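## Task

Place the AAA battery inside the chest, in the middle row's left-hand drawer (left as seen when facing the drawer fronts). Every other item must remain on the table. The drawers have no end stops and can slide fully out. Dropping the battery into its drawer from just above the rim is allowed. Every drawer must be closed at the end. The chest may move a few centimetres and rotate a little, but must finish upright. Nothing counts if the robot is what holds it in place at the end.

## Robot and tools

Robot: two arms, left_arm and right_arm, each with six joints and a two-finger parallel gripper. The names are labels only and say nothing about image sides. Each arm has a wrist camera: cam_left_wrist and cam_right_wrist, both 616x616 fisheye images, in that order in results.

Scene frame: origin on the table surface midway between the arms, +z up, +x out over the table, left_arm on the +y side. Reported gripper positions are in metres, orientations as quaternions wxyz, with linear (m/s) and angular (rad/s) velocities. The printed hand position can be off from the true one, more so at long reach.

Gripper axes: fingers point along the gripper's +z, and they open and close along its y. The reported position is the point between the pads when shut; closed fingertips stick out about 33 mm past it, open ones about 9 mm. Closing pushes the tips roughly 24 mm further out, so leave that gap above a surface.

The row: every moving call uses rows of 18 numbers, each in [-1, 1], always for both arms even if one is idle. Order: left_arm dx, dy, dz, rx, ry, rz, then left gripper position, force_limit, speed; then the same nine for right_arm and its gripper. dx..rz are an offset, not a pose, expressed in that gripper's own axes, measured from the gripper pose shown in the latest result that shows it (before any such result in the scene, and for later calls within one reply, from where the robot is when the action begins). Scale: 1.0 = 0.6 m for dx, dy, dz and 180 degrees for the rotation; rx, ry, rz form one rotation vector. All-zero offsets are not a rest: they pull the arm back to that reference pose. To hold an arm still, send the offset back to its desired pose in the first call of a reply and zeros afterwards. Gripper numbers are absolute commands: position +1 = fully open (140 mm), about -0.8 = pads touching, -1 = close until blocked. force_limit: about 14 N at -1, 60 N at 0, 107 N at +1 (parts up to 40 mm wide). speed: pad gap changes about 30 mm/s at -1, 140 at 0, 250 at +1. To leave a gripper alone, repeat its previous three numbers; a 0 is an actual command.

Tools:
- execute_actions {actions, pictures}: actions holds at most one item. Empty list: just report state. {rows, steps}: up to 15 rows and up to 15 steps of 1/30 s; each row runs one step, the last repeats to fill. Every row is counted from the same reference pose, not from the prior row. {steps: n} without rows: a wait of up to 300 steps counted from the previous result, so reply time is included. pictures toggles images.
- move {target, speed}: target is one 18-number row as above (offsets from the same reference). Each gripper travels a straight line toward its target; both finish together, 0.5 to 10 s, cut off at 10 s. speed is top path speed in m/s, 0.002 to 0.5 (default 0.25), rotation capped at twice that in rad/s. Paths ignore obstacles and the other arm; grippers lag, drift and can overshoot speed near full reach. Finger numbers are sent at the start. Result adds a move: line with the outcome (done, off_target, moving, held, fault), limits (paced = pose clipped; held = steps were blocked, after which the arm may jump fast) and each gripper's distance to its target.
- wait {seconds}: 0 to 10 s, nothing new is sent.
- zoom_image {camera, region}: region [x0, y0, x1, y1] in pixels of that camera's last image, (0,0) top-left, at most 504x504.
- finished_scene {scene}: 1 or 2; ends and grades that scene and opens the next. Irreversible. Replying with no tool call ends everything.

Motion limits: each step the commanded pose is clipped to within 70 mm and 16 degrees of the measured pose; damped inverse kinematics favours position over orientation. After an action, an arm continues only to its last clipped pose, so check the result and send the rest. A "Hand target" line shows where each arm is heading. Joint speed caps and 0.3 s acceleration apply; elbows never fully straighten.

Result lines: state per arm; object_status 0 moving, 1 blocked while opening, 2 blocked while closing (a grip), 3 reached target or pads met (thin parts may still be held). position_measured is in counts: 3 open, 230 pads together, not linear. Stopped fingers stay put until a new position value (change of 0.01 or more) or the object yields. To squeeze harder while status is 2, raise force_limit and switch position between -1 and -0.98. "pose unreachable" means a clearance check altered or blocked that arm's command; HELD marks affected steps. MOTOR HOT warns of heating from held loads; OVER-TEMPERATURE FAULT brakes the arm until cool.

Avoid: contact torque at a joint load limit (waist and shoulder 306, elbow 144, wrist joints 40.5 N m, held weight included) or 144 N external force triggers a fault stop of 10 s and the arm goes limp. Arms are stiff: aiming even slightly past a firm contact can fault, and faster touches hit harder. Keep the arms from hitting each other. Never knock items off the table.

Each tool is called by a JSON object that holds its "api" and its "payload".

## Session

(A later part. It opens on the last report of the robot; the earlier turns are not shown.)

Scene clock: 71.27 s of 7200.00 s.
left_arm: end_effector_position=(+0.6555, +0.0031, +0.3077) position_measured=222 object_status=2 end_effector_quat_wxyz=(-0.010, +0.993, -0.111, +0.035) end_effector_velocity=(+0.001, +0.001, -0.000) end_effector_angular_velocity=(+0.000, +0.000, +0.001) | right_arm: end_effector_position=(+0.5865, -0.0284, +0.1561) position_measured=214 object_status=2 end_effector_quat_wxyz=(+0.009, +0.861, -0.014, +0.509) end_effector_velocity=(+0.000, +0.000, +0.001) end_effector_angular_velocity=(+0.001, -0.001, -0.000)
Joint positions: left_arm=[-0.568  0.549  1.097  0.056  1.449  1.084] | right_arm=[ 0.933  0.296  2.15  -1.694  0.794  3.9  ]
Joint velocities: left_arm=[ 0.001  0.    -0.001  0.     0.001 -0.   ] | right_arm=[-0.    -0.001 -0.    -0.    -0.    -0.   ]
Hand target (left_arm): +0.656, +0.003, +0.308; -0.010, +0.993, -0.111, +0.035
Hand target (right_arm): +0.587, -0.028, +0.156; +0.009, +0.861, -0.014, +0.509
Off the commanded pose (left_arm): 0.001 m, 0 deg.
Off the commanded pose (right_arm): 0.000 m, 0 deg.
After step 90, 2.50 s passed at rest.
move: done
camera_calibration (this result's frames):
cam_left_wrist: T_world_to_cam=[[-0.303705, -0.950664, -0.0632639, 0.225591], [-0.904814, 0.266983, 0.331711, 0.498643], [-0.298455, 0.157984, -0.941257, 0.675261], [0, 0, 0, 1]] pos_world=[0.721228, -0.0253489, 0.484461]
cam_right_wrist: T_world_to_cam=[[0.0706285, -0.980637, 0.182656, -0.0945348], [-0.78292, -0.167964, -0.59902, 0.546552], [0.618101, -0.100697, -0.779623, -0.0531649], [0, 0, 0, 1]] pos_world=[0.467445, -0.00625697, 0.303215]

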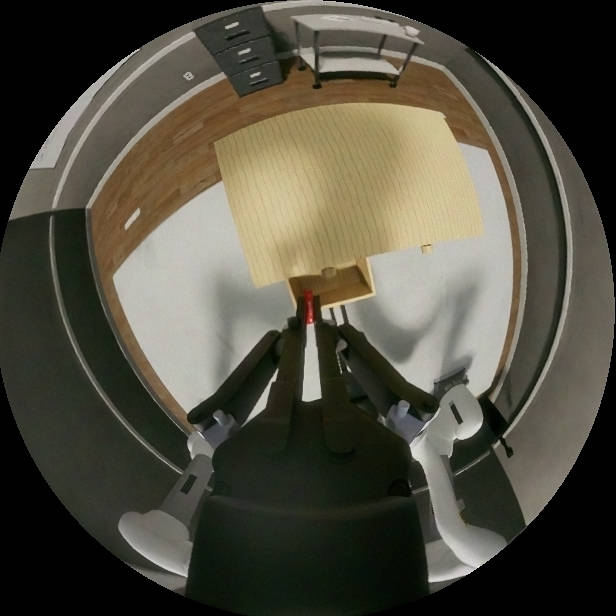

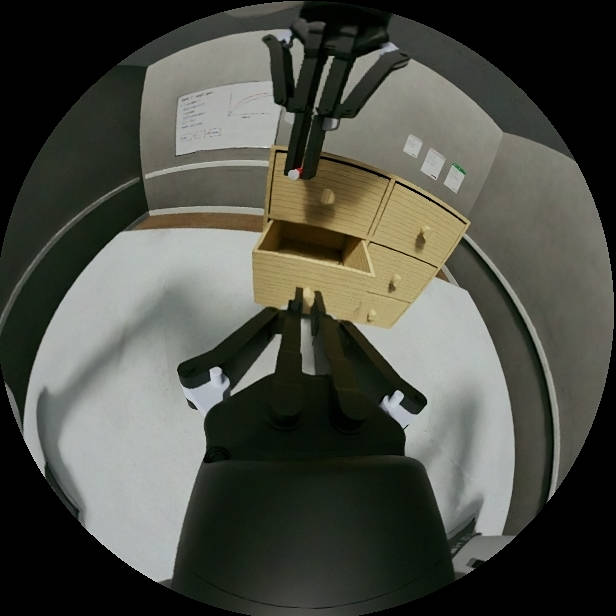

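{"api": "execute_actions", "payload": {"actions": []}}

{"api": "move", "payload": {"target": [0.018,0.01,0.05,0,0,0,-1,0.3,0, 0,0,0,0,0,0,-1,0.5,0], "speed": 0.05}}

{"api": "zoom_image", "payload": {"camera": "cam_left_wrist", "region": [200,200,450,450]}}

{"api": "zoom_image", "payload": {"camera": "cam_right_wrist", "region": [150,50,550,450]}}

Scene clock: 83.10 s of 7200.00 s.
left_arm: end_effector_position=(+0.6555, +0.0031, +0.3077) position_measured=222 object_status=2 end_effector_quat_wxyz=(-0.010, +0.993, -0.111, +0.035) end_effector_velocity=(+0.000, +0.001, +0.000) end_effector_angular_velocity=(+0.000, +0.000, +0.001) | right_arm: end_effector_position=(+0.5865, -0.0284, +0.1561) position_measured=214 object_status=2 end_effector_quat_wxyz=(+0.009, +0.861, -0.014, +0.509) end_effector_velocity=(+0.000, -0.000, +0.000) end_effector_angular_velocity=(+0.001, -0.000, -0.000)
Joint positions: left_arm=[-0.568  0.549  1.097  0.056  1.449  1.084] | right_arm=[ 0.933  0.296  2.15  -1.694  0.794  3.9  ]
Joint velocities: left_arm=[ 0.001  0.    -0.     0.     0.001 -0.   ] | right_arm=[-0.    -0.001 -0.     0.     0.     0.   ]
Hand target (left_arm): +0.656, +0.003, +0.308; -0.010, +0.993, -0.111, +0.035
Hand target (right_arm): +0.587, -0.028, +0.156; +0.009, +0.861, -0.014, +0.509
Off the commanded pose (left_arm): 0.001 m, 0 deg.
Off the commanded pose (right_arm): 0.000 m, 0 deg.
Steps of this call (steps 1 to 90: nothing new was sent; then 8.83 s passed at rest). Readings (end_effector_position | what the end effector reports):
1: left_arm (+0.6555, +0.0031, +0.3077) | right_arm (+0.5865, -0.0284, +0.1561) | left_arm position_measured=222 object_status=2 | right_arm position_measured=214 object_status=2
2: left_arm (+0.6555, +0.0031, +0.3077) | right_arm (+0.5865, -0.0284, +0.1561) | left_arm position_measured=222 object_status=2 | right_arm position_measured=214 object_status=2
4: left_arm (+0.6555, +0.0031, +0.3077) | right_arm (+0.5865, -0.0284, +0.1561) | left_arm position_measured=222 object_status=2 | right_arm position_measured=214 object_status=2
8: left_arm (+0.6555, +0.0031, +0.3077) | right_arm (+0.5865, -0.0284, +0.1561) | left_arm position_measured=222 object_status=2 | right_arm position_measured=214 object_status=2
90: the state above
camera_calibration (this result's frames):
cam_left_wrist: T_world_to_cam=[[-0.30365, -0.95068, -0.0632753, 0.225595], [-0.904822, 0.266923, 0.331737, 0.498682], [-0.298487, 0.157985, -0.941247, 0.675256], [0, 0, 0, 1]] pos_world=[0.721276, -0.0253208, 0.484426]
cam_right_wrist: T_world_to_cam=[[0.0706287, -0.980637, 0.182657, -0.0945349], [-0.782919, -0.167964, -0.59902, 0.546552], [0.618101, -0.100697, -0.779623, -0.0531649], [0, 0, 0, 1]] pos_world=[0.467445, -0.00625691, 0.303215]

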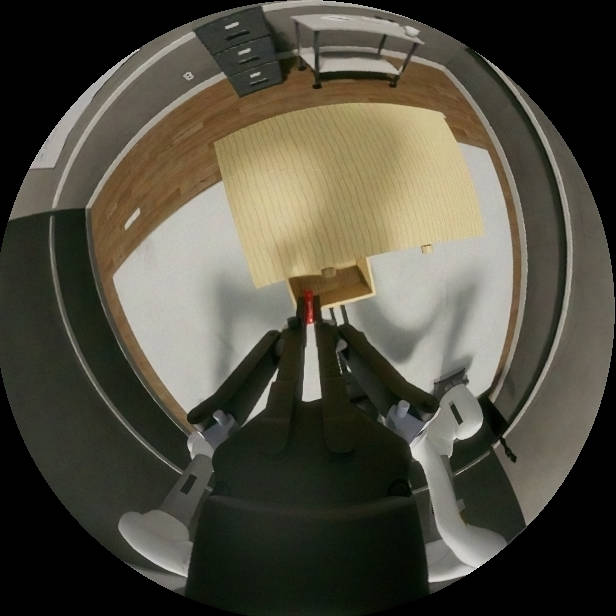

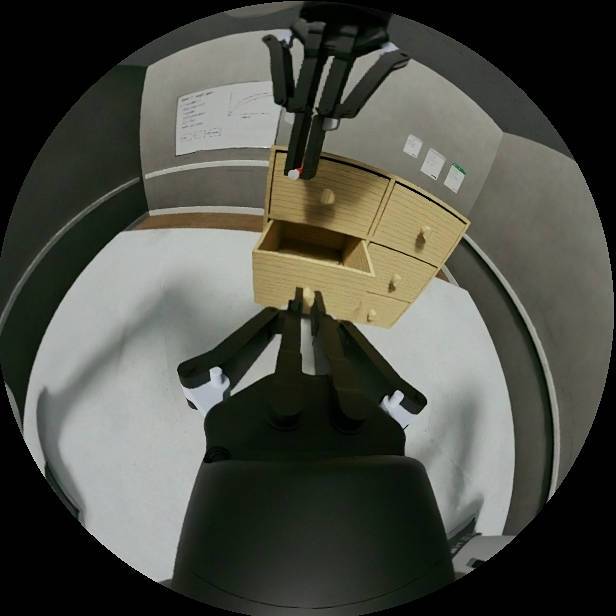

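Scene clock: 84.03 s of 7200.00 s.
left_arm: end_effector_position=(+0.6668, -0.0048, +0.2782) position_measured=222 object_status=2 end_effector_quat_wxyz=(-0.010, +0.993, -0.111, +0.035) end_effector_velocity=(-0.000, -0.001, +0.001) end_effector_angular_velocity=(-0.001, -0.001, -0.001) | right_arm: end_effector_position=(+0.5865, -0.0284, +0.1561) position_measured=214 object_status=2 end_effector_quat_wxyz=(+0.009, +0.861, -0.014, +0.509) end_effector_velocity=(-0.001, -0.000, -0.001) end_effector_angular_velocity=(-0.001, +0.001, +0.000)
Joint positions: left_arm=[-0.566  0.579  1.102  0.056  1.414  1.084] | right_arm=[ 0.933  0.296  2.15  -1.694  0.794  3.9  ]
Joint velocities: left_arm=[-0.001 -0.    -0.001  0.    -0.    -0.   ] | right_arm=[ 0.001  0.     0.001  0.     0.    -0.   ]
Hand target (left_arm): +0.667, -0.005, +0.278; -0.010, +0.993, -0.111, +0.035
Hand target (right_arm): +0.587, -0.028, +0.156; +0.009, +0.861, -0.014, +0.509
Off the commanded pose (left_arm): 0.000 m, 0 deg.
Off the commanded pose (right_arm): 0.000 m, 0 deg.
move: done
camera_calibration (this result's frames):
cam_left_wrist: T_world_to_cam=[[-0.303698, -0.950663, -0.0633105, 0.219694], [-0.904767, 0.266934, 0.331878, 0.52071], [-0.298605, 0.158072, -0.941195, 0.652196], [0, 0, 0, 1]] pos_world=[0.732591, -0.0332342, 0.454941]
cam_right_wrist: T_world_to_cam=[[0.0706287, -0.980637, 0.182656, -0.0945347], [-0.78292, -0.167964, -0.59902, 0.546552], [0.618101, -0.100697, -0.779623, -0.0531647], [0, 0, 0, 1]] pos_world=[0.467445, -0.00625686, 0.303215]

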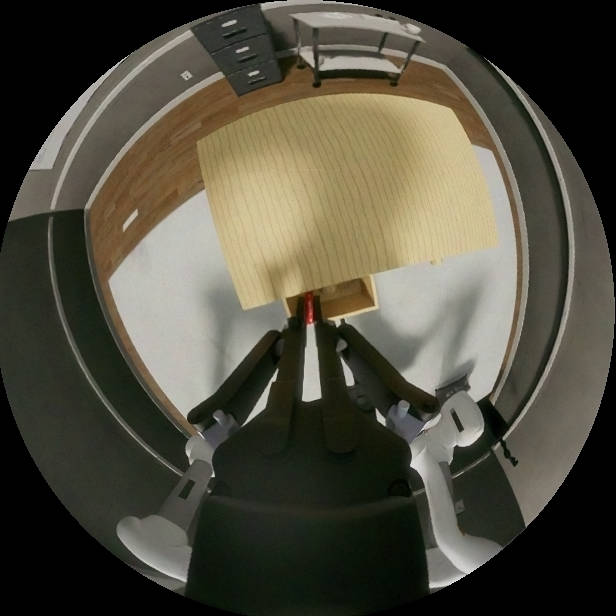

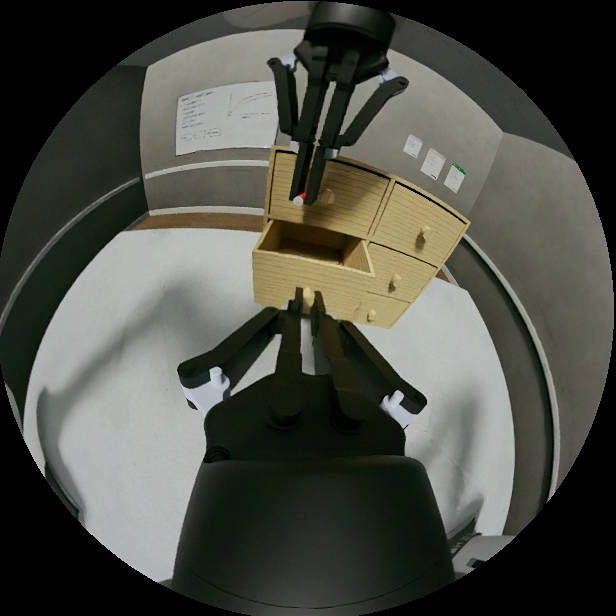

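Region (200, 200, 450, 450) of cam_left_wrist's 616x616 image, scaled by 2.016, with more detail than that image has.

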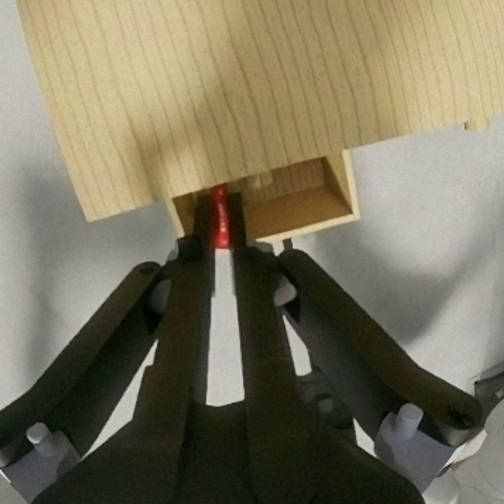

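Region (150, 50, 550, 450) of cam_right_wrist's 616x616 image, scaled by 1.260, with more detail than that image has.

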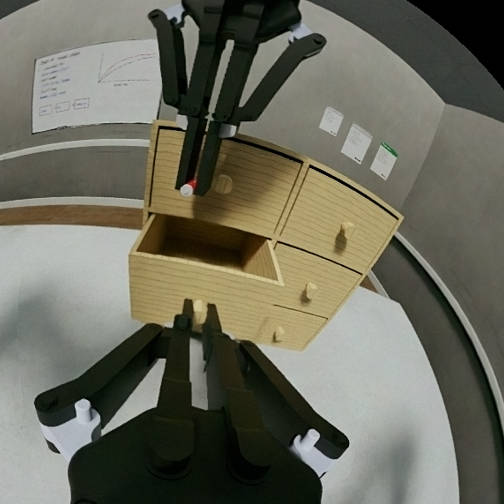

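{"api": "move", "payload": {"target": [-0.011,-0.017,0.058,0,0,0,-1,0.3,0, 0,0,0,0,0,0,-1,0.5,0], "speed": 0.04}}

{"api": "zoom_image", "payload": {"camera": "cam_right_wrist", "region": [150,50,550,450]}}

{"api": "zoom_image", "payload": {"camera": "cam_left_wrist", "region": [200,200,450,450]}}

Scene clock: 88.87 s of 7200.00 s.
left_arm: end_effector_position=(+0.6651, +0.0070, +0.2434) position_measured=222 object_status=2 end_effector_quat_wxyz=(-0.010, +0.993, -0.111, +0.035) end_effector_velocity=(+0.001, +0.001, +0.000) end_effector_angular_velocity=(-0.000, -0.001, +0.002) | right_arm: end_effector_position=(+0.5865, -0.0284, +0.1561) position_measured=214 object_status=2 end_effector_quat_wxyz=(+0.009, +0.861, -0.014, +0.509) end_effector_velocity=(-0.000, +0.000, +0.000) end_effector_angular_velocity=(+0.000, -0.001, +0.000)
Joint positions: left_arm=[-0.557  0.573  1.175  0.056  1.347  1.089] | right_arm=[ 0.933  0.296  2.15  -1.694  0.794  3.9  ]
Joint velocities: left_arm=[ 0.002 -0.    -0.     0.    -0.    -0.   ] | right_arm=[ 0.    -0.001 -0.     0.     0.    -0.   ]
Hand target (left_arm): +0.665, +0.007, +0.243; -0.010, +0.993, -0.111, +0.035
Hand target (right_arm): +0.587, -0.028, +0.156; +0.009, +0.861, -0.014, +0.509
Off the commanded pose (left_arm): 0.000 m, 0 deg.
Off the commanded pose (right_arm): 0.000 m, 0 deg.
After step 90, 0.63 s passed at rest.
move: done
camera_calibration (this result's frames):
cam_left_wrist: T_world_to_cam=[[-0.303789, -0.950633, -0.0633161, 0.228216], [-0.904751, 0.267024, 0.33185, 0.527596], [-0.298561, 0.158098, -0.941205, 0.617], [0, 0, 0, 1]] pos_world=[0.730885, -0.0214769, 0.420091]
cam_right_wrist: T_world_to_cam=[[0.0706283, -0.980637, 0.182656, -0.0945347], [-0.78292, -0.167963, -0.59902, 0.546552], [0.618101, -0.100697, -0.779623, -0.0531648], [0, 0, 0, 1]] pos_world=[0.467445, -0.00625696, 0.303215]

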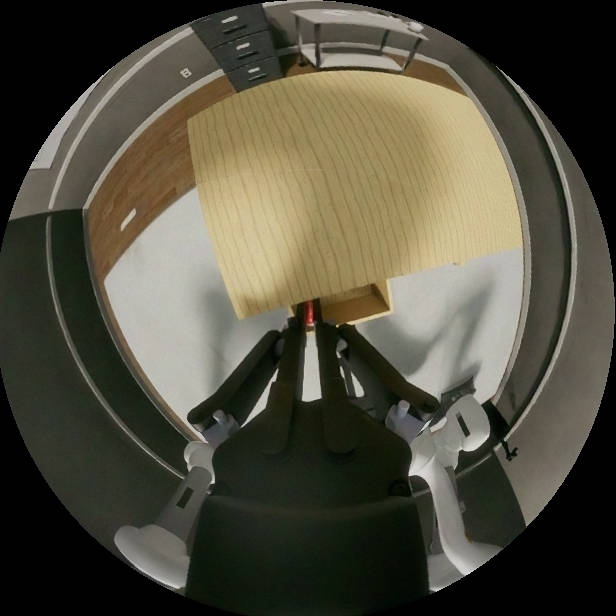

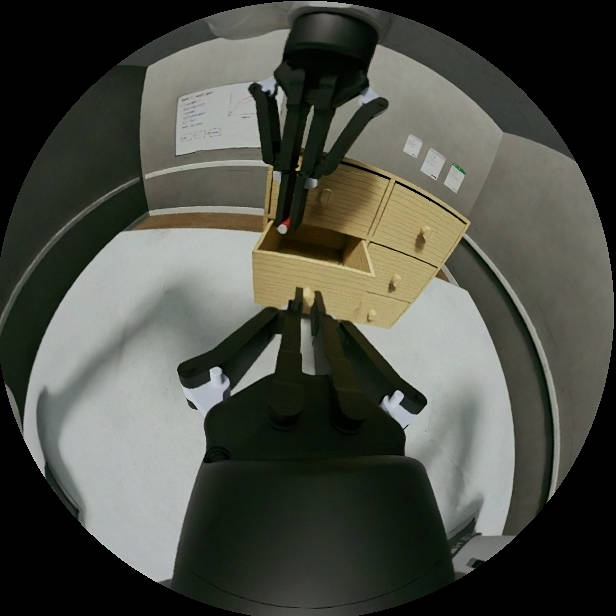

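Region (150, 50, 550, 450) of cam_right_wrist's 616x616 image, scaled by 1.260, with more detail than that image has.

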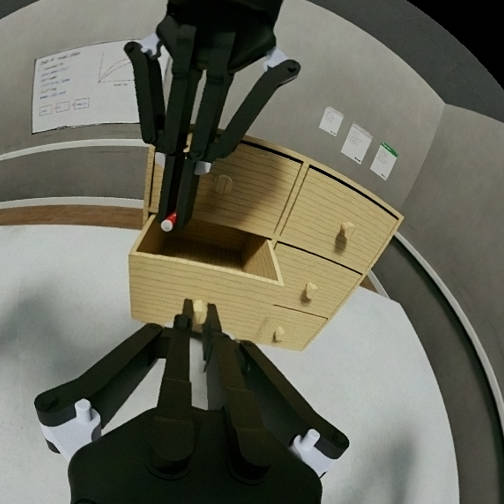

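Region (200, 200, 450, 450) of cam_left_wrist's 616x616 image, scaled by 2.016, with more detail than that image has.

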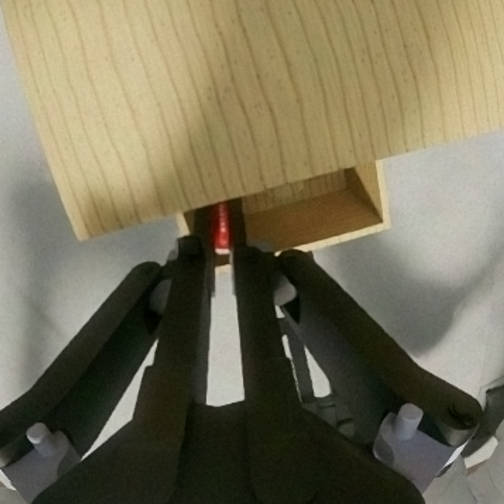

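{"api": "move", "payload": {"target": [0.005,0.015,0.022,0,0,0,-1,0.3,0, 0,0,0,0,0,0,-1,0.5,0], "speed": 0.03}}

{"api": "zoom_image", "payload": {"camera": "cam_right_wrist", "region": [200,120,450,320]}}

Scene clock: 91.97 s of 7200.00 s.
left_arm: end_effector_position=(+0.6670, -0.0024, +0.2301) position_measured=222 object_status=2 end_effector_quat_wxyz=(-0.010, +0.993, -0.111, +0.035) end_effector_velocity=(-0.000, -0.000, -0.001) end_effector_angular_velocity=(+0.000, +0.000, -0.001) | right_arm: end_effector_position=(+0.5865, -0.0284, +0.1561) position_measured=214 object_status=2 end_effector_quat_wxyz=(+0.009, +0.861, -0.014, +0.509) end_effector_velocity=(+0.000, +0.001, +0.001) end_effector_angular_velocity=(+0.002, -0.001, +0.001)
Joint positions: left_arm=[-0.564  0.59   1.172  0.057  1.334  1.082] | right_arm=[ 0.933  0.296  2.15  -1.694  0.794  3.9  ]
Joint velocities: left_arm=[-0.     0.     0.001  0.    -0.001  0.   ] | right_arm=[ 0.001 -0.001 -0.001 -0.    -0.     0.   ]
Hand target (left_arm): +0.667, -0.002, +0.230; -0.010, +0.993, -0.111, +0.035
Hand target (right_arm): +0.587, -0.028, +0.156; +0.009, +0.861, -0.014, +0.509
Off the commanded pose (left_arm): 0.000 m, 0 deg.
Off the commanded pose (right_arm): 0.000 m, 0 deg.
move: done
camera_calibration (this result's frames):
cam_left_wrist: T_world_to_cam=[[-0.303816, -0.950625, -0.0633117, 0.219117], [-0.90475, 0.267055, 0.331827, 0.536189], [-0.298535, 0.158096, -0.941213, 0.60659], [0, 0, 0, 1]] pos_world=[0.732777, -0.0307933, 0.406882]
cam_right_wrist: T_world_to_cam=[[0.0706286, -0.980637, 0.182656, -0.0945349], [-0.78292, -0.167964, -0.59902, 0.546552], [0.618101, -0.100697, -0.779623, -0.0531648], [0, 0, 0, 1]] pos_world=[0.467444, -0.00625698, 0.303215]

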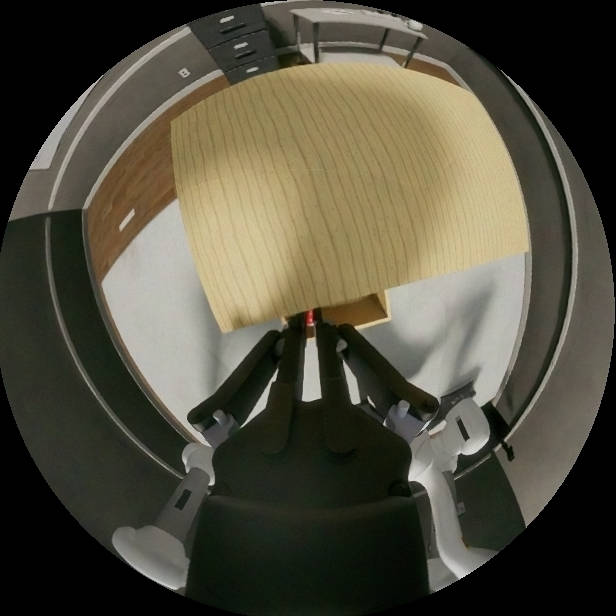

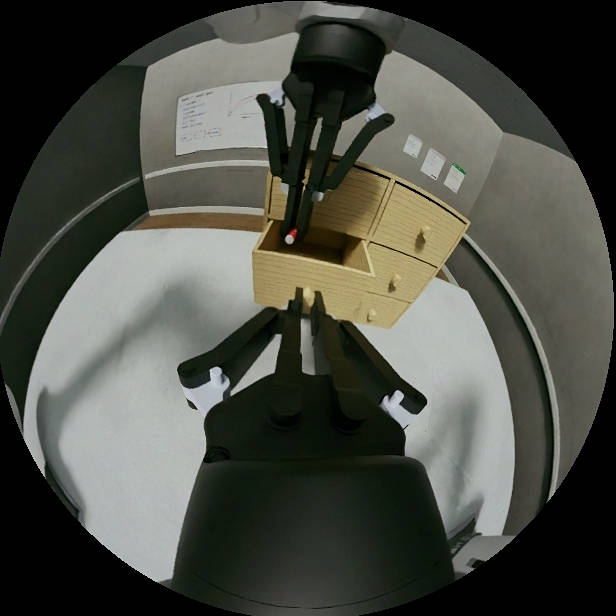

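Region (200, 120, 450, 320) of cam_right_wrist's 616x616 image, scaled by 2.016, with more detail than that image has; it fills the top 403 rows of this view, and the rest is white.

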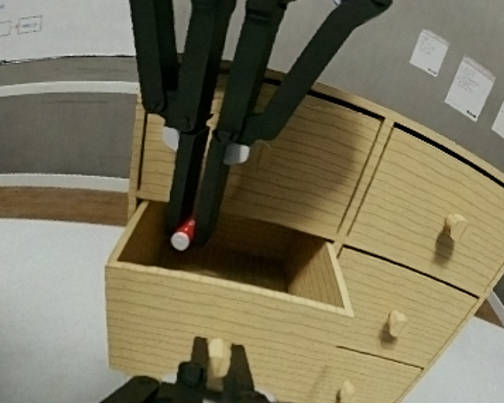

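{"api": "execute_actions", "payload": {"actions": [{"rows":[[0,0,0,0,0,0,-0.62,0,0,0,0,0,0,0,0,-1,0.5,0]],"steps":15}]}}

{"api": "zoom_image", "payload": {"camera": "cam_right_wrist", "region": [200,120,450,320]}}

{"api": "move", "payload": {"target": [0,0,-0.12,0,0,0,-0.62,0,0, 0,0,0,0,0,0,-1,0.5,0], "speed": 0.1}}

{"api": "zoom_image", "payload": {"camera": "cam_left_wrist", "region": [200,200,450,450]}}

Scene clock: 97.13 s of 7200.00 s.
left_arm: end_effector_position=(+0.6670, -0.0023, +0.2301) position_measured=208 object_status=3 end_effector_quat_wxyz=(-0.010, +0.993, -0.111, +0.035) end_effector_velocity=(+0.000, +0.000, +0.000) end_effector_angular_velocity=(+0.000, +0.000, +0.000) | right_arm: end_effector_position=(+0.5865, -0.0284, +0.1561) position_measured=214 object_status=2 end_effector_quat_wxyz=(+0.009, +0.861, -0.014, +0.509) end_effector_velocity=(-0.000, +0.000, +0.001) end_effector_angular_velocity=(+0.001, -0.001, +0.001)
Joint positions: left_arm=[-0.564  0.59   1.172  0.057  1.334  1.082] | right_arm=[ 0.933  0.296  2.15  -1.694  0.794  3.9  ]
Joint velocities: left_arm=[ 0.    -0.    -0.     0.     0.001  0.   ] | right_arm=[ 0.    -0.002  0.    -0.    -0.    -0.   ]
Hand target (left_arm): +0.667, -0.002, +0.230; -0.010, +0.993, -0.111, +0.035
Hand target (right_arm): +0.587, -0.028, +0.156; +0.009, +0.861, -0.014, +0.509
Off the commanded pose (left_arm): 0.000 m, 0 deg.
Off the commanded pose (right_arm): 0.000 m, 0 deg.
Steps of this call (steps 1 to 90: nothing new was sent; then 1.67 s passed at rest; steps 91 to 105: all 15 steps of this action). Readings (end_effector_position | what the end effector reports):
91: left_arm (+0.6670, -0.0023, +0.2301) | right_arm (+0.5865, -0.0284, +0.1561) | left_arm position_measured=222 object_status=0 | right_arm position_measured=214 object_status=2
92: left_arm (+0.6670, -0.0023, +0.2301) | right_arm (+0.5865, -0.0284, +0.1561) | left_arm position_measured=222 object_status=0 | right_arm position_measured=214 object_status=2
94: left_arm (+0.6670, -0.0023, +0.2301) | right_arm (+0.5865, -0.0284, +0.1561) | left_arm position_measured=208 object_status=0 | right_arm position_measured=214 object_status=2
98: left_arm (+0.6670, -0.0023, +0.2301) | right_arm (+0.5865, -0.0284, +0.1561) | left_arm position_measured=208 object_status=0 | right_arm position_measured=214 object_status=2
105: the state above
camera_calibration (this result's frames):
cam_left_wrist: T_world_to_cam=[[-0.303816, -0.950624, -0.0633169, 0.219126], [-0.904747, 0.267051, 0.331839, 0.536165], [-0.298545, 0.158104, -0.941209, 0.60659], [0, 0, 0, 1]] pos_world=[0.732762, -0.0307805, 0.406882]
cam_right_wrist: T_world_to_cam=[[0.0706285, -0.980637, 0.182657, -0.0945348], [-0.782919, -0.167964, -0.59902, 0.546552], [0.618101, -0.100697, -0.779623, -0.0531649], [0, 0, 0, 1]] pos_world=[0.467445, -0.00625691, 0.303215]

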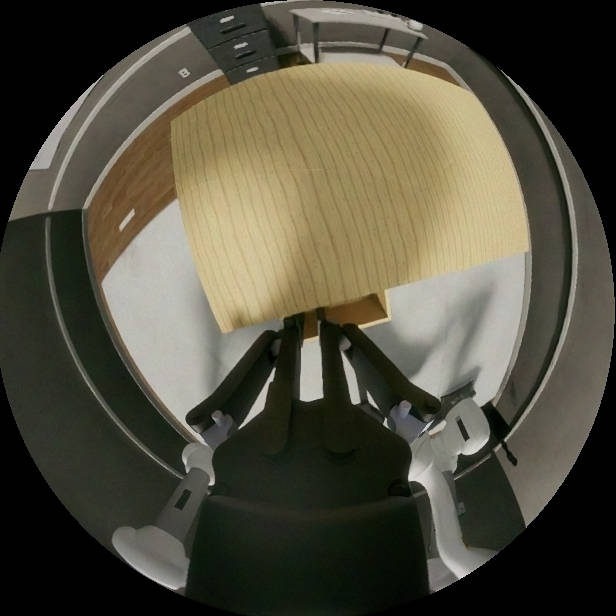

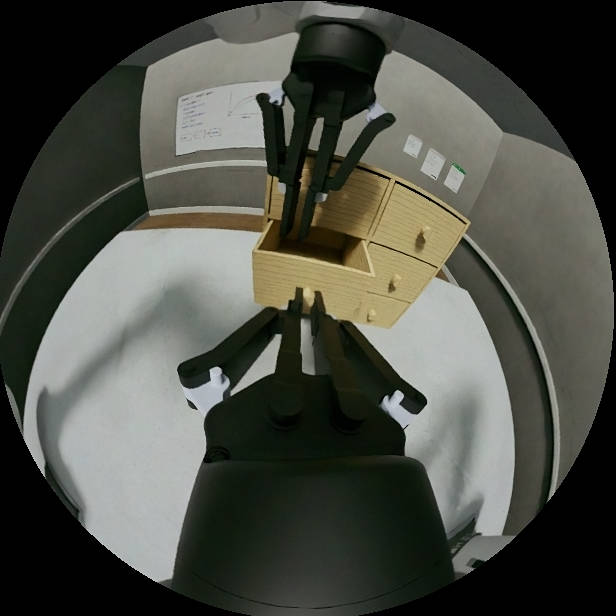

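Region (200, 120, 450, 320) of cam_right_wrist's 616x616 image, scaled by 2.016, with more detail than that image has; it fills the top 403 rows of this view, and the rest is white.

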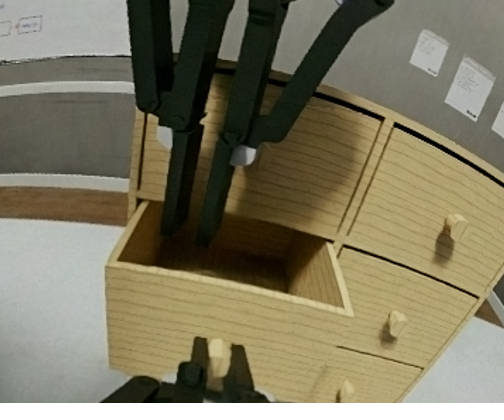

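Scene clock: 98.37 s of 7200.00 s.
left_arm: end_effector_position=(+0.6619, -0.0031, +0.3020) position_measured=208 object_status=3 end_effector_quat_wxyz=(-0.010, +0.993, -0.111, +0.035) end_effector_velocity=(+0.000, -0.000, +0.000) end_effector_angular_velocity=(-0.000, -0.001, -0.000) | right_arm: end_effector_position=(+0.5865, -0.0284, +0.1561) position_measured=214 object_status=2 end_effector_quat_wxyz=(+0.009, +0.861, -0.014, +0.509) end_effector_velocity=(+0.001, +0.001, +0.001) end_effector_angular_velocity=(+0.001, -0.001, -0.001)
Joint positions: left_arm=[-0.568  0.566  1.08   0.056  1.449  1.084] | right_arm=[ 0.933  0.296  2.15  -1.694  0.794  3.9  ]
Joint velocities: left_arm=[-0.     0.    -0.001  0.    -0.    -0.   ] | right_arm=[-0.     0.001 -0.002  0.     0.001 -0.   ]
Hand target (left_arm): +0.662, -0.003, +0.302; -0.010, +0.993, -0.111, +0.035
Hand target (right_arm): +0.587, -0.028, +0.156; +0.009, +0.861, -0.014, +0.509
Off the commanded pose (left_arm): 0.000 m, 0 deg.
Off the commanded pose (right_arm): 0.000 m, 0 deg.
move: done
camera_calibration (this result's frames):
cam_left_wrist: T_world_to_cam=[[-0.303656, -0.950678, -0.0632815, 0.221289], [-0.904795, 0.266913, 0.33182, 0.507902], [-0.298563, 0.158016, -0.941218, 0.672821], [0, 0, 0, 1]] pos_world=[0.727622, -0.0315069, 0.478743]
cam_right_wrist: T_world_to_cam=[[0.0706285, -0.980637, 0.182657, -0.0945349], [-0.782919, -0.167964, -0.59902, 0.546552], [0.618101, -0.100698, -0.779623, -0.0531649], [0, 0, 0, 1]] pos_world=[0.467445, -0.00625694, 0.303215]

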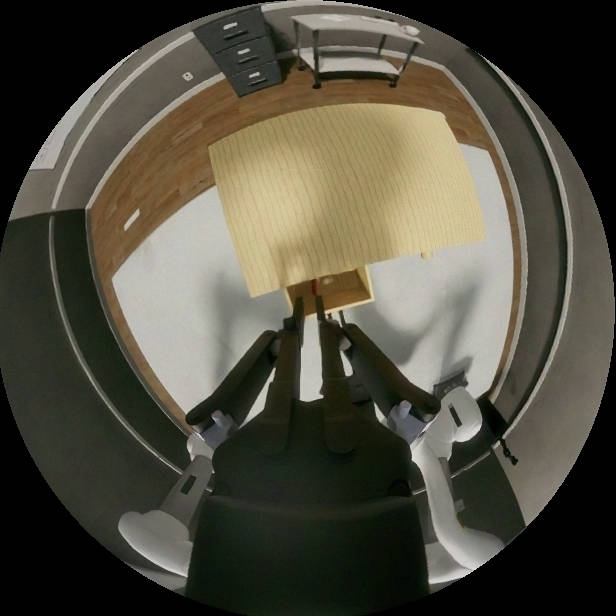

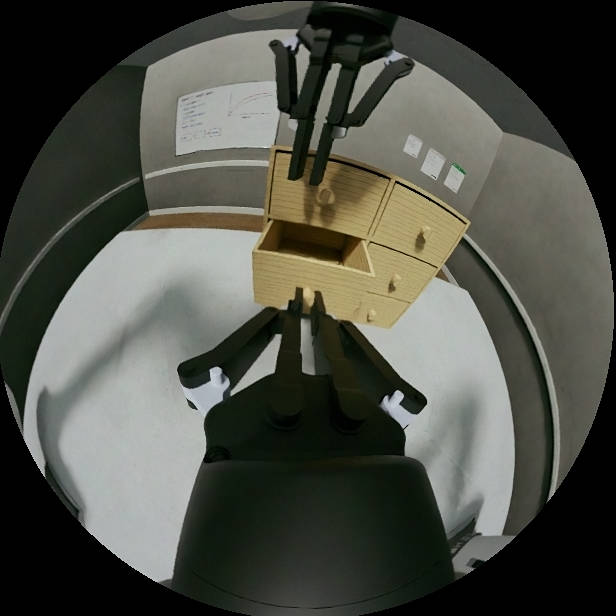

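Region (200, 200, 450, 450) of cam_left_wrist's 616x616 image, scaled by 2.016, with more detail than that image has.

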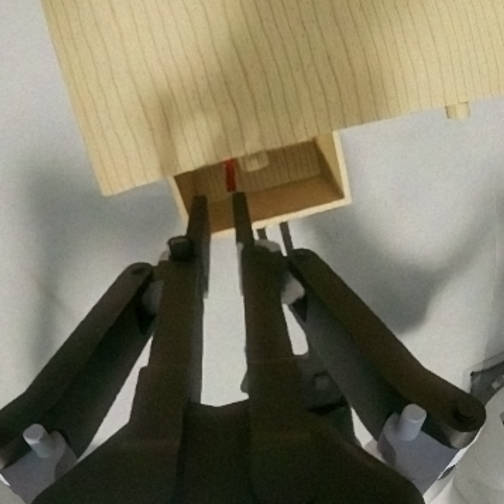

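{"api": "move", "payload": {"target": [-0.327,-0.354,-0.145,0,0,0,-0.62,0,0, 0,0,0,0,0,0,-1,0.5,0], "speed": 0.3}}

{"api": "move", "payload": {"target": [0,0,0,0,0,0,-0.62,0,0, 0.066,0,0.111,0,0,0,-1,0.5,0], "speed": 0.03}}

Scene clock: 102.03 s of 7200.00 s.
left_arm: end_effector_position=(+0.5114, +0.2463, +0.3814) position_measured=208 object_status=3 end_effector_quat_wxyz=(-0.010, +0.993, -0.111, +0.035) end_effector_velocity=(-0.000, +0.000, +0.001) end_effector_angular_velocity=(-0.001, -0.001, -0.000) | right_arm: end_effector_position=(+0.5865, -0.0284, +0.1561) position_measured=214 object_status=2 end_effector_quat_wxyz=(+0.009, +0.861, -0.014, +0.509) end_effector_velocity=(+0.000, -0.001, +0.000) end_effector_angular_velocity=(+0.000, -0.000, -0.001)
Joint positions: left_arm=[-0.419  0.113  1.557  0.049  1.418  1.232] | right_arm=[ 0.933  0.296  2.15  -1.694  0.794  3.9  ]
Joint velocities: left_arm=[ 0.    -0.001 -0.     0.     0.     0.   ] | right_arm=[-0.    -0.001  0.001  0.     0.     0.   ]
Hand target (left_arm): +0.511, +0.246, +0.382; -0.010, +0.993, -0.111, +0.035
Hand target (right_arm): +0.587, -0.028, +0.156; +0.009, +0.861, -0.014, +0.509
Off the commanded pose (left_arm): 0.000 m, 0 deg.
Off the commanded pose (right_arm): 0.000 m, 0 deg.
move: done
camera_calibration (this result's frames):
cam_left_wrist: T_world_to_cam=[[-0.303752, -0.950632, -0.0635096, 0.417879], [-0.90471, 0.266894, 0.332066, 0.278712], [-0.298722, 0.158323, -0.941116, 0.663211], [0, 0, 0, 1]] pos_world=[0.577201, 0.217861, 0.558147]
cam_right_wrist: T_world_to_cam=[[0.0706285, -0.980637, 0.182657, -0.0945349], [-0.782919, -0.167964, -0.59902, 0.546552], [0.618101, -0.100698, -0.779623, -0.0531649], [0, 0, 0, 1]] pos_world=[0.467445, -0.00625695, 0.303215]

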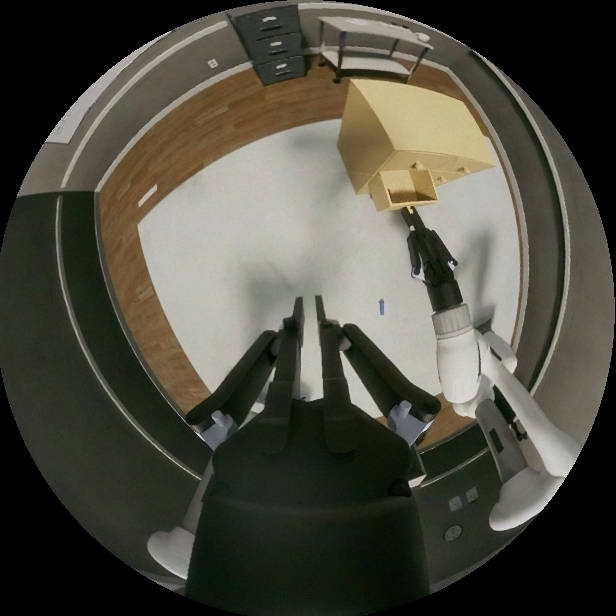

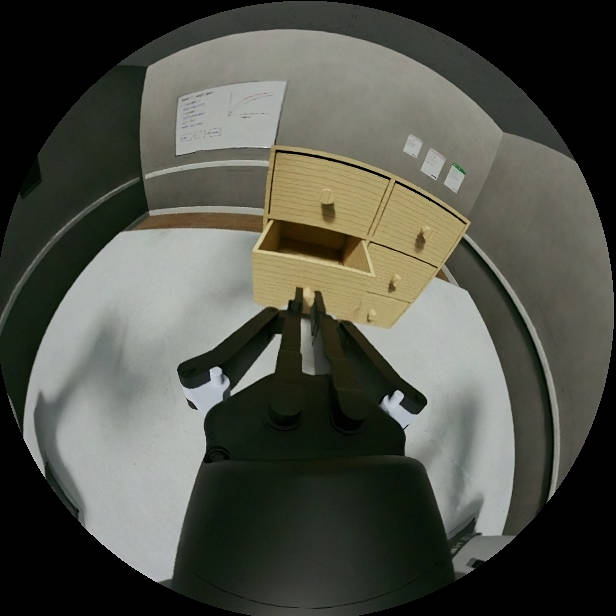

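Scene clock: 104.83 s of 7200.00 s.
left_arm: end_effector_position=(+0.5114, +0.2464, +0.3814) position_measured=208 object_status=3 end_effector_quat_wxyz=(-0.010, +0.993, -0.111, +0.035) end_effector_velocity=(-0.000, -0.001, +0.000) end_effector_angular_velocity=(-0.000, -0.000, -0.001) | right_arm: end_effector_position=(+0.6639, -0.0312, +0.1586) position_measured=214 object_status=2 end_effector_quat_wxyz=(+0.009, +0.861, -0.014, +0.509) end_effector_velocity=(+0.000, -0.000, +0.000) end_effector_angular_velocity=(-0.000, -0.000, +0.000)
Joint positions: left_arm=[-0.419  0.113  1.557  0.049  1.418  1.232] | right_arm=[ 0.826  0.348  2.064 -1.75   0.719  3.865]
Joint velocities: left_arm=[-0.001  0.    -0.001  0.     0.     0.   ] | right_arm=[-0.    -0.001  0.    -0.001 -0.    -0.   ]
Hand target (left_arm): +0.511, +0.246, +0.381; -0.010, +0.993, -0.111, +0.035
Hand target (right_arm): +0.664, -0.031, +0.159; +0.009, +0.861, -0.014, +0.509
Off the commanded pose (left_arm): 0.000 m, 0 deg.
Off the commanded pose (right_arm): 0.000 m, 0 deg.
move: done
camera_calibration (this result's frames):
cam_left_wrist: T_world_to_cam=[[-0.303742, -0.950635, -0.0635108, 0.417884], [-0.904711, 0.266884, 0.33207, 0.278714], [-0.298727, 0.158323, -0.941114, 0.663213], [0, 0, 0, 1]] pos_world=[0.577204, 0.217869, 0.558147]
cam_right_wrist: T_world_to_cam=[[0.0705848, -0.980585, 0.182952, -0.103223], [-0.782878, -0.168117, -0.599031, 0.608134], [0.618158, -0.100947, -0.779545, -0.0994485], [0, 0, 0, 1]] pos_world=[0.544856, -0.00901989, 0.305652]

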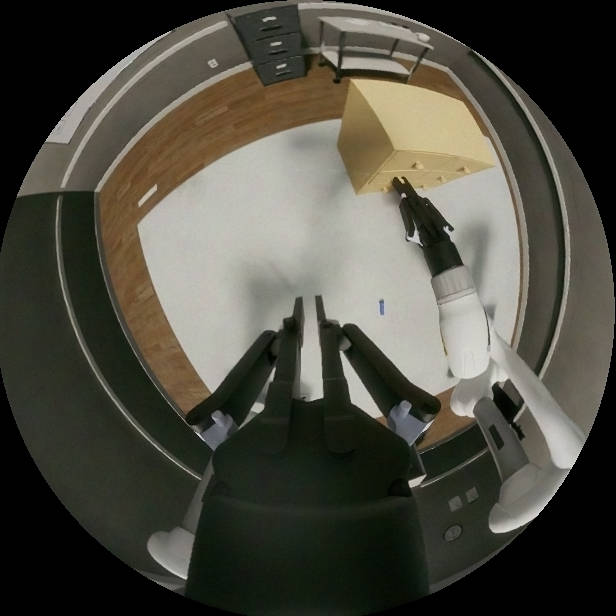

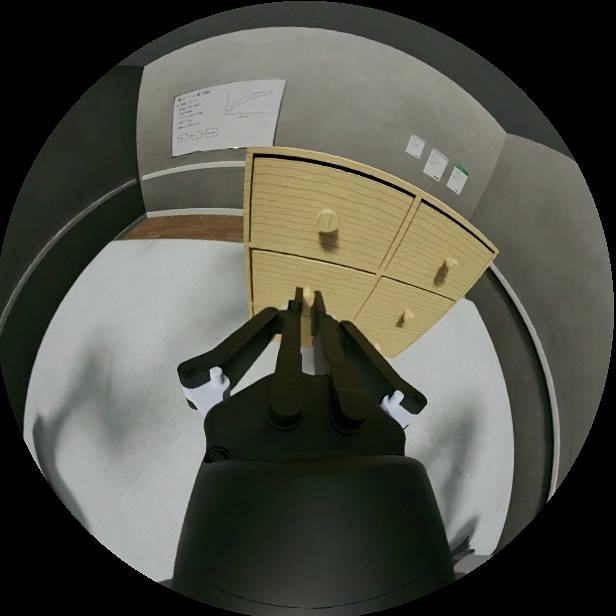

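Finish with ~4 mm more, release, retreat.

{"api": "move", "payload": {"target": [0,0,0,0,0,0,-0.62,0,0, 0.0035,0,0.006,0,0,0,-1,0.5,0], "speed": 0.01}}

{"api": "execute_actions", "payload": {"actions": [{"rows":[[0,0,0,0,0,0,-0.62,0,0,0,0,0,0,0,0,-0.4,0,0]],"steps":12}], "pictures": false}}

{"api": "move", "payload": {"target": [0,0,0,0,0,0,-0.62,0,0, -0.13,0,-0.22,0,0,0,-0.4,0,0], "speed": 0.2}}

{"api": "zoom_image", "payload": {"camera": "cam_right_wrist", "region": [200,120,500,360]}}

{"api": "zoom_image", "payload": {"camera": "cam_left_wrist", "region": [320,60,520,260]}}

Scene clock: 108.87 s of 7200.00 s.
left_arm: end_effector_position=(+0.5114, +0.2464, +0.3814) position_measured=208 object_status=3 end_effector_quat_wxyz=(-0.010, +0.993, -0.111, +0.035) end_effector_velocity=(+0.000, -0.000, +0.000) end_effector_angular_velocity=(-0.000, -0.001, +0.000) | right_arm: end_effector_position=(+0.6681, -0.0314, +0.1587) position_measured=214 object_status=2 end_effector_quat_wxyz=(+0.009, +0.861, -0.014, +0.509) end_effector_velocity=(-0.001, -0.001, -0.001) end_effector_angular_velocity=(-0.001, +0.001, -0.000)
Joint positions: left_arm=[-0.419  0.113  1.557  0.049  1.418  1.232] | right_arm=[ 0.821  0.351  2.059 -1.753  0.716  3.863]
Joint velocities: left_arm=[ 0.    -0.     0.    -0.    -0.001  0.   ] | right_arm=[ 0.    -0.     0.002 -0.     0.     0.   ]
Hand target (left_arm): +0.511, +0.246, +0.381; -0.010, +0.993, -0.111, +0.035
Hand target (right_arm): +0.668, -0.031, +0.159; +0.009, +0.861, -0.014, +0.509
Off the commanded pose (left_arm): 0.000 m, 0 deg.
Off the commanded pose (right_arm): 0.000 m, 0 deg.
After step 90, 0.33 s passed at rest.
move: done
camera_calibration (this result's frames):
cam_left_wrist: T_world_to_cam=[[-0.303742, -0.950635, -0.0635107, 0.417883], [-0.904712, 0.266884, 0.332069, 0.278714], [-0.298727, 0.158322, -0.941114, 0.663213], [0, 0, 0, 1]] pos_world=[0.577205, 0.217869, 0.558147]
cam_right_wrist: T_world_to_cam=[[0.0705976, -0.980582, 0.182964, -0.103686], [-0.78287, -0.168136, -0.599037, 0.611423], [0.618168, -0.100946, -0.779537, -0.10196], [0, 0, 0, 1]] pos_world=[0.549012, -0.00916337, 0.305754]

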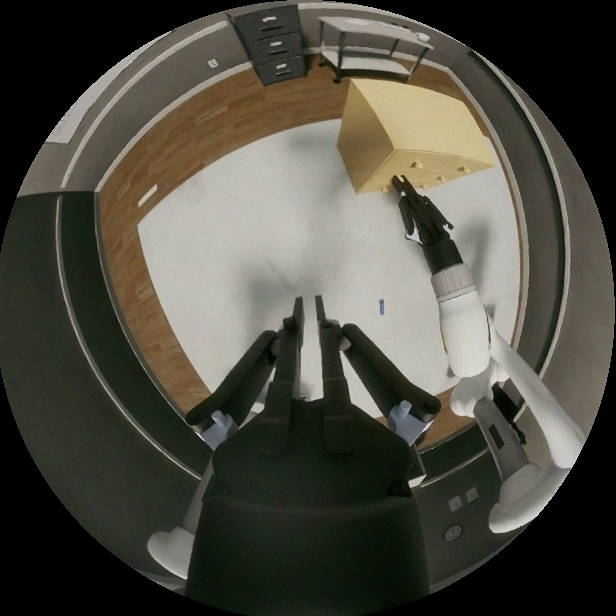

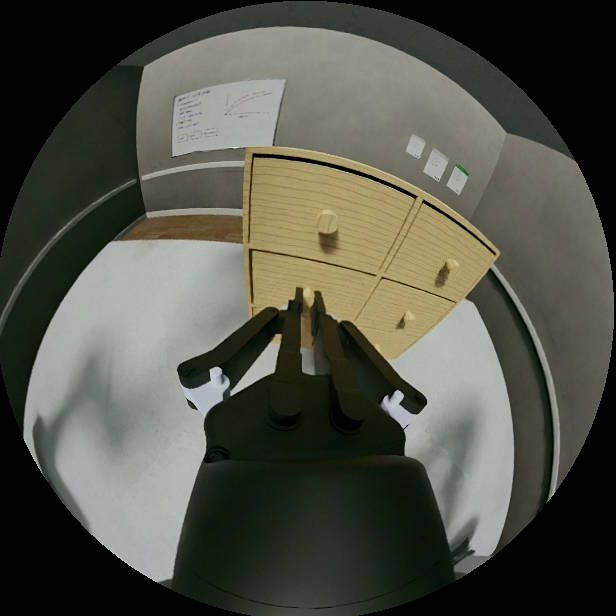

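Scene clock: 109.27 s of 7200.00 s.
left_arm: end_effector_position=(+0.5114, +0.2464, +0.3814) position_measured=208 object_status=3 end_effector_quat_wxyz=(-0.010, +0.993, -0.111, +0.035) end_effector_velocity=(-0.000, -0.000, -0.000) end_effector_angular_velocity=(+0.000, +0.000, -0.000) | right_arm: end_effector_position=(+0.6681, -0.0315, +0.1586) position_measured=179 object_status=0 end_effector_quat_wxyz=(+0.009, +0.861, -0.014, +0.509) end_effector_velocity=(-0.000, -0.000, -0.000) end_effector_angular_velocity=(-0.000, +0.001, -0.000)
Joint positions: left_arm=[-0.419  0.113  1.557  0.049  1.418  1.232] | right_arm=[ 0.82   0.351  2.059 -1.753  0.716  3.863]
Joint velocities: left_arm=[-0.  0.  0.  0. -0. -0.] | right_arm=[ 0.  0.  0.  0. -0.  0.]
Hand target (left_arm): +0.511, +0.246, +0.381; -0.010, +0.993, -0.111, +0.035
Hand target (right_arm): +0.668, -0.031, +0.159; +0.009, +0.861, -0.014, +0.509
Off the commanded pose (left_arm): 0.000 m, 0 deg.
Off the commanded pose (right_arm): 0.000 m, 0 deg.
Steps of this call (steps 1 to 12: all 12 steps of this action). Readings (end_effector_position | what the end effector reports):
1: left_arm (+0.5114, +0.2464, +0.3814) | right_arm (+0.6681, -0.0314, +0.1587) | left_arm position_measured=208 object_status=3 | right_arm position_measured=214 object_status=0
2: left_arm (+0.5114, +0.2464, +0.3814) | right_arm (+0.6681, -0.0314, +0.1587) | left_arm position_measured=208 object_status=3 | right_arm position_measured=214 object_status=0
4: left_arm (+0.5114, +0.2464, +0.3814) | right_arm (+0.6681, -0.0315, +0.1586) | left_arm position_measured=208 object_status=3 | right_arm position_measured=197 object_status=0
8: left_arm (+0.5114, +0.2464, +0.3814) | right_arm (+0.6681, -0.0315, +0.1586) | left_arm position_measured=208 object_status=3 | right_arm position_measured=179 object_status=0
12: the state above

Scene clock: 110.63 s of 7200.00 s.
left_arm: end_effector_position=(+0.5114, +0.2464, +0.3814) position_measured=208 object_status=3 end_effector_quat_wxyz=(-0.010, +0.993, -0.111, +0.035) end_effector_velocity=(-0.000, -0.000, -0.001) end_effector_angular_velocity=(+0.000, -0.000, -0.001) | right_arm: end_effector_position=(+0.5149, -0.0259, +0.1541) position_measured=179 object_status=3 end_effector_quat_wxyz=(+0.009, +0.861, -0.015, +0.509) end_effector_velocity=(-0.000, -0.000, -0.001) end_effector_angular_velocity=(-0.001, +0.000, -0.000)
Joint positions: left_arm=[-0.419  0.113  1.557  0.049  1.418  1.232] | right_arm=[ 1.048  0.255  2.216 -1.621  0.868  3.924]
Joint velocities: left_arm=[-0.001 -0.     0.001  0.    -0.001 -0.   ] | right_arm=[0.    0.    0.001 0.    0.    0.   ]
Hand target (left_arm): +0.511, +0.246, +0.381; -0.010, +0.993, -0.111, +0.035
Hand target (right_arm): +0.515, -0.026, +0.154; +0.009, +0.861, -0.015, +0.509
Off the commanded pose (left_arm): 0.000 m, 0 deg.
Off the commanded pose (right_arm): 0.000 m, 0 deg.
move: done
camera_calibration (this result's frames):
cam_left_wrist: T_world_to_cam=[[-0.303742, -0.950635, -0.0635109, 0.417884], [-0.904711, 0.266884, 0.332069, 0.278714], [-0.298727, 0.158323, -0.941114, 0.663213], [0, 0, 0, 1]] pos_world=[0.577205, 0.217869, 0.558147]
cam_right_wrist: T_world_to_cam=[[0.070551, -0.980688, 0.18241, -0.0865587], [-0.783105, -0.167723, -0.598845, 0.489774], [0.617875, -0.100597, -0.779815, -0.0100675], [0, 0, 0, 1]] pos_world=[0.395872, -0.00375352, 0.301237]

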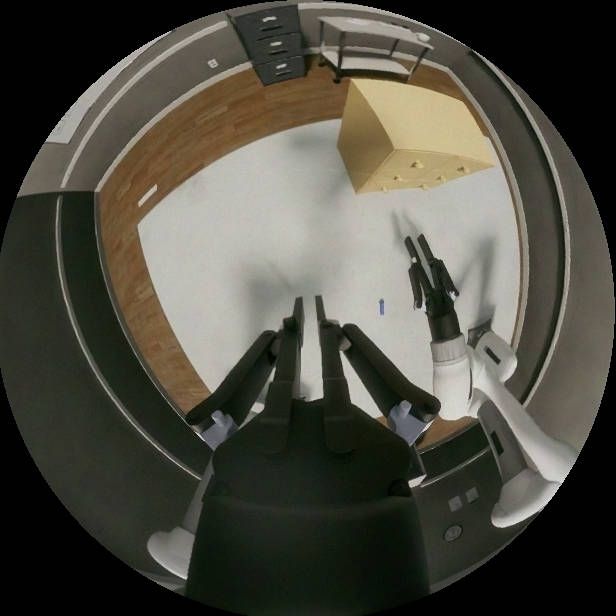

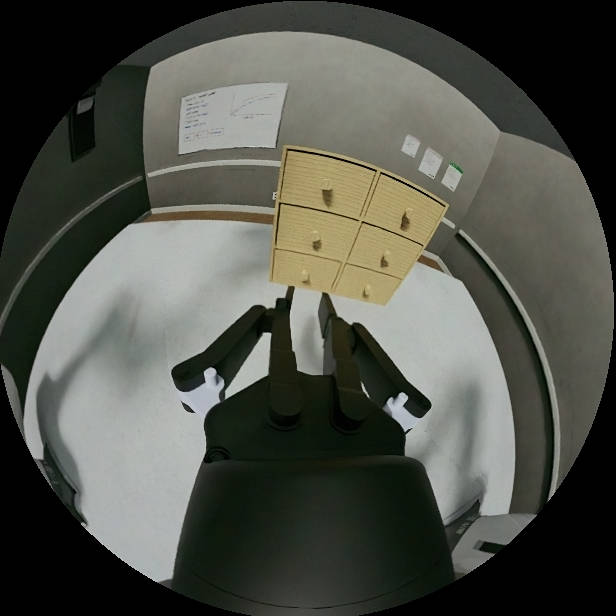

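Region (200, 120, 500, 360) of cam_right_wrist's 616x616 image, scaled by 1.680, with more detail than that image has; it fills the top 403 rows of this view, and the rest is white.

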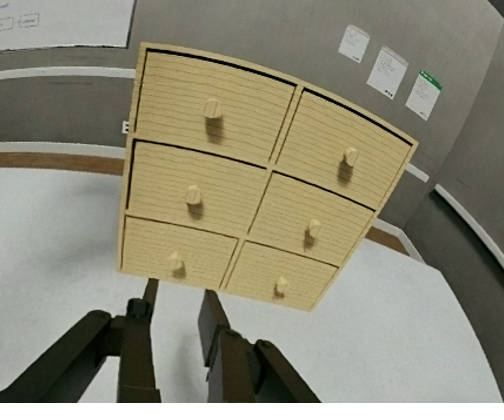

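Region (320, 60, 520, 260) of cam_left_wrist's 616x616 image, scaled by 2.520, with more detail than that image has.

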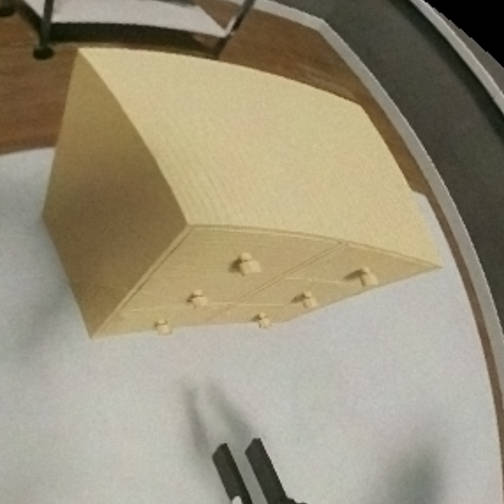

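All flush.

{"api": "finished_scene", "payload": {"scene": 2}}

The scene is finished: the task was done.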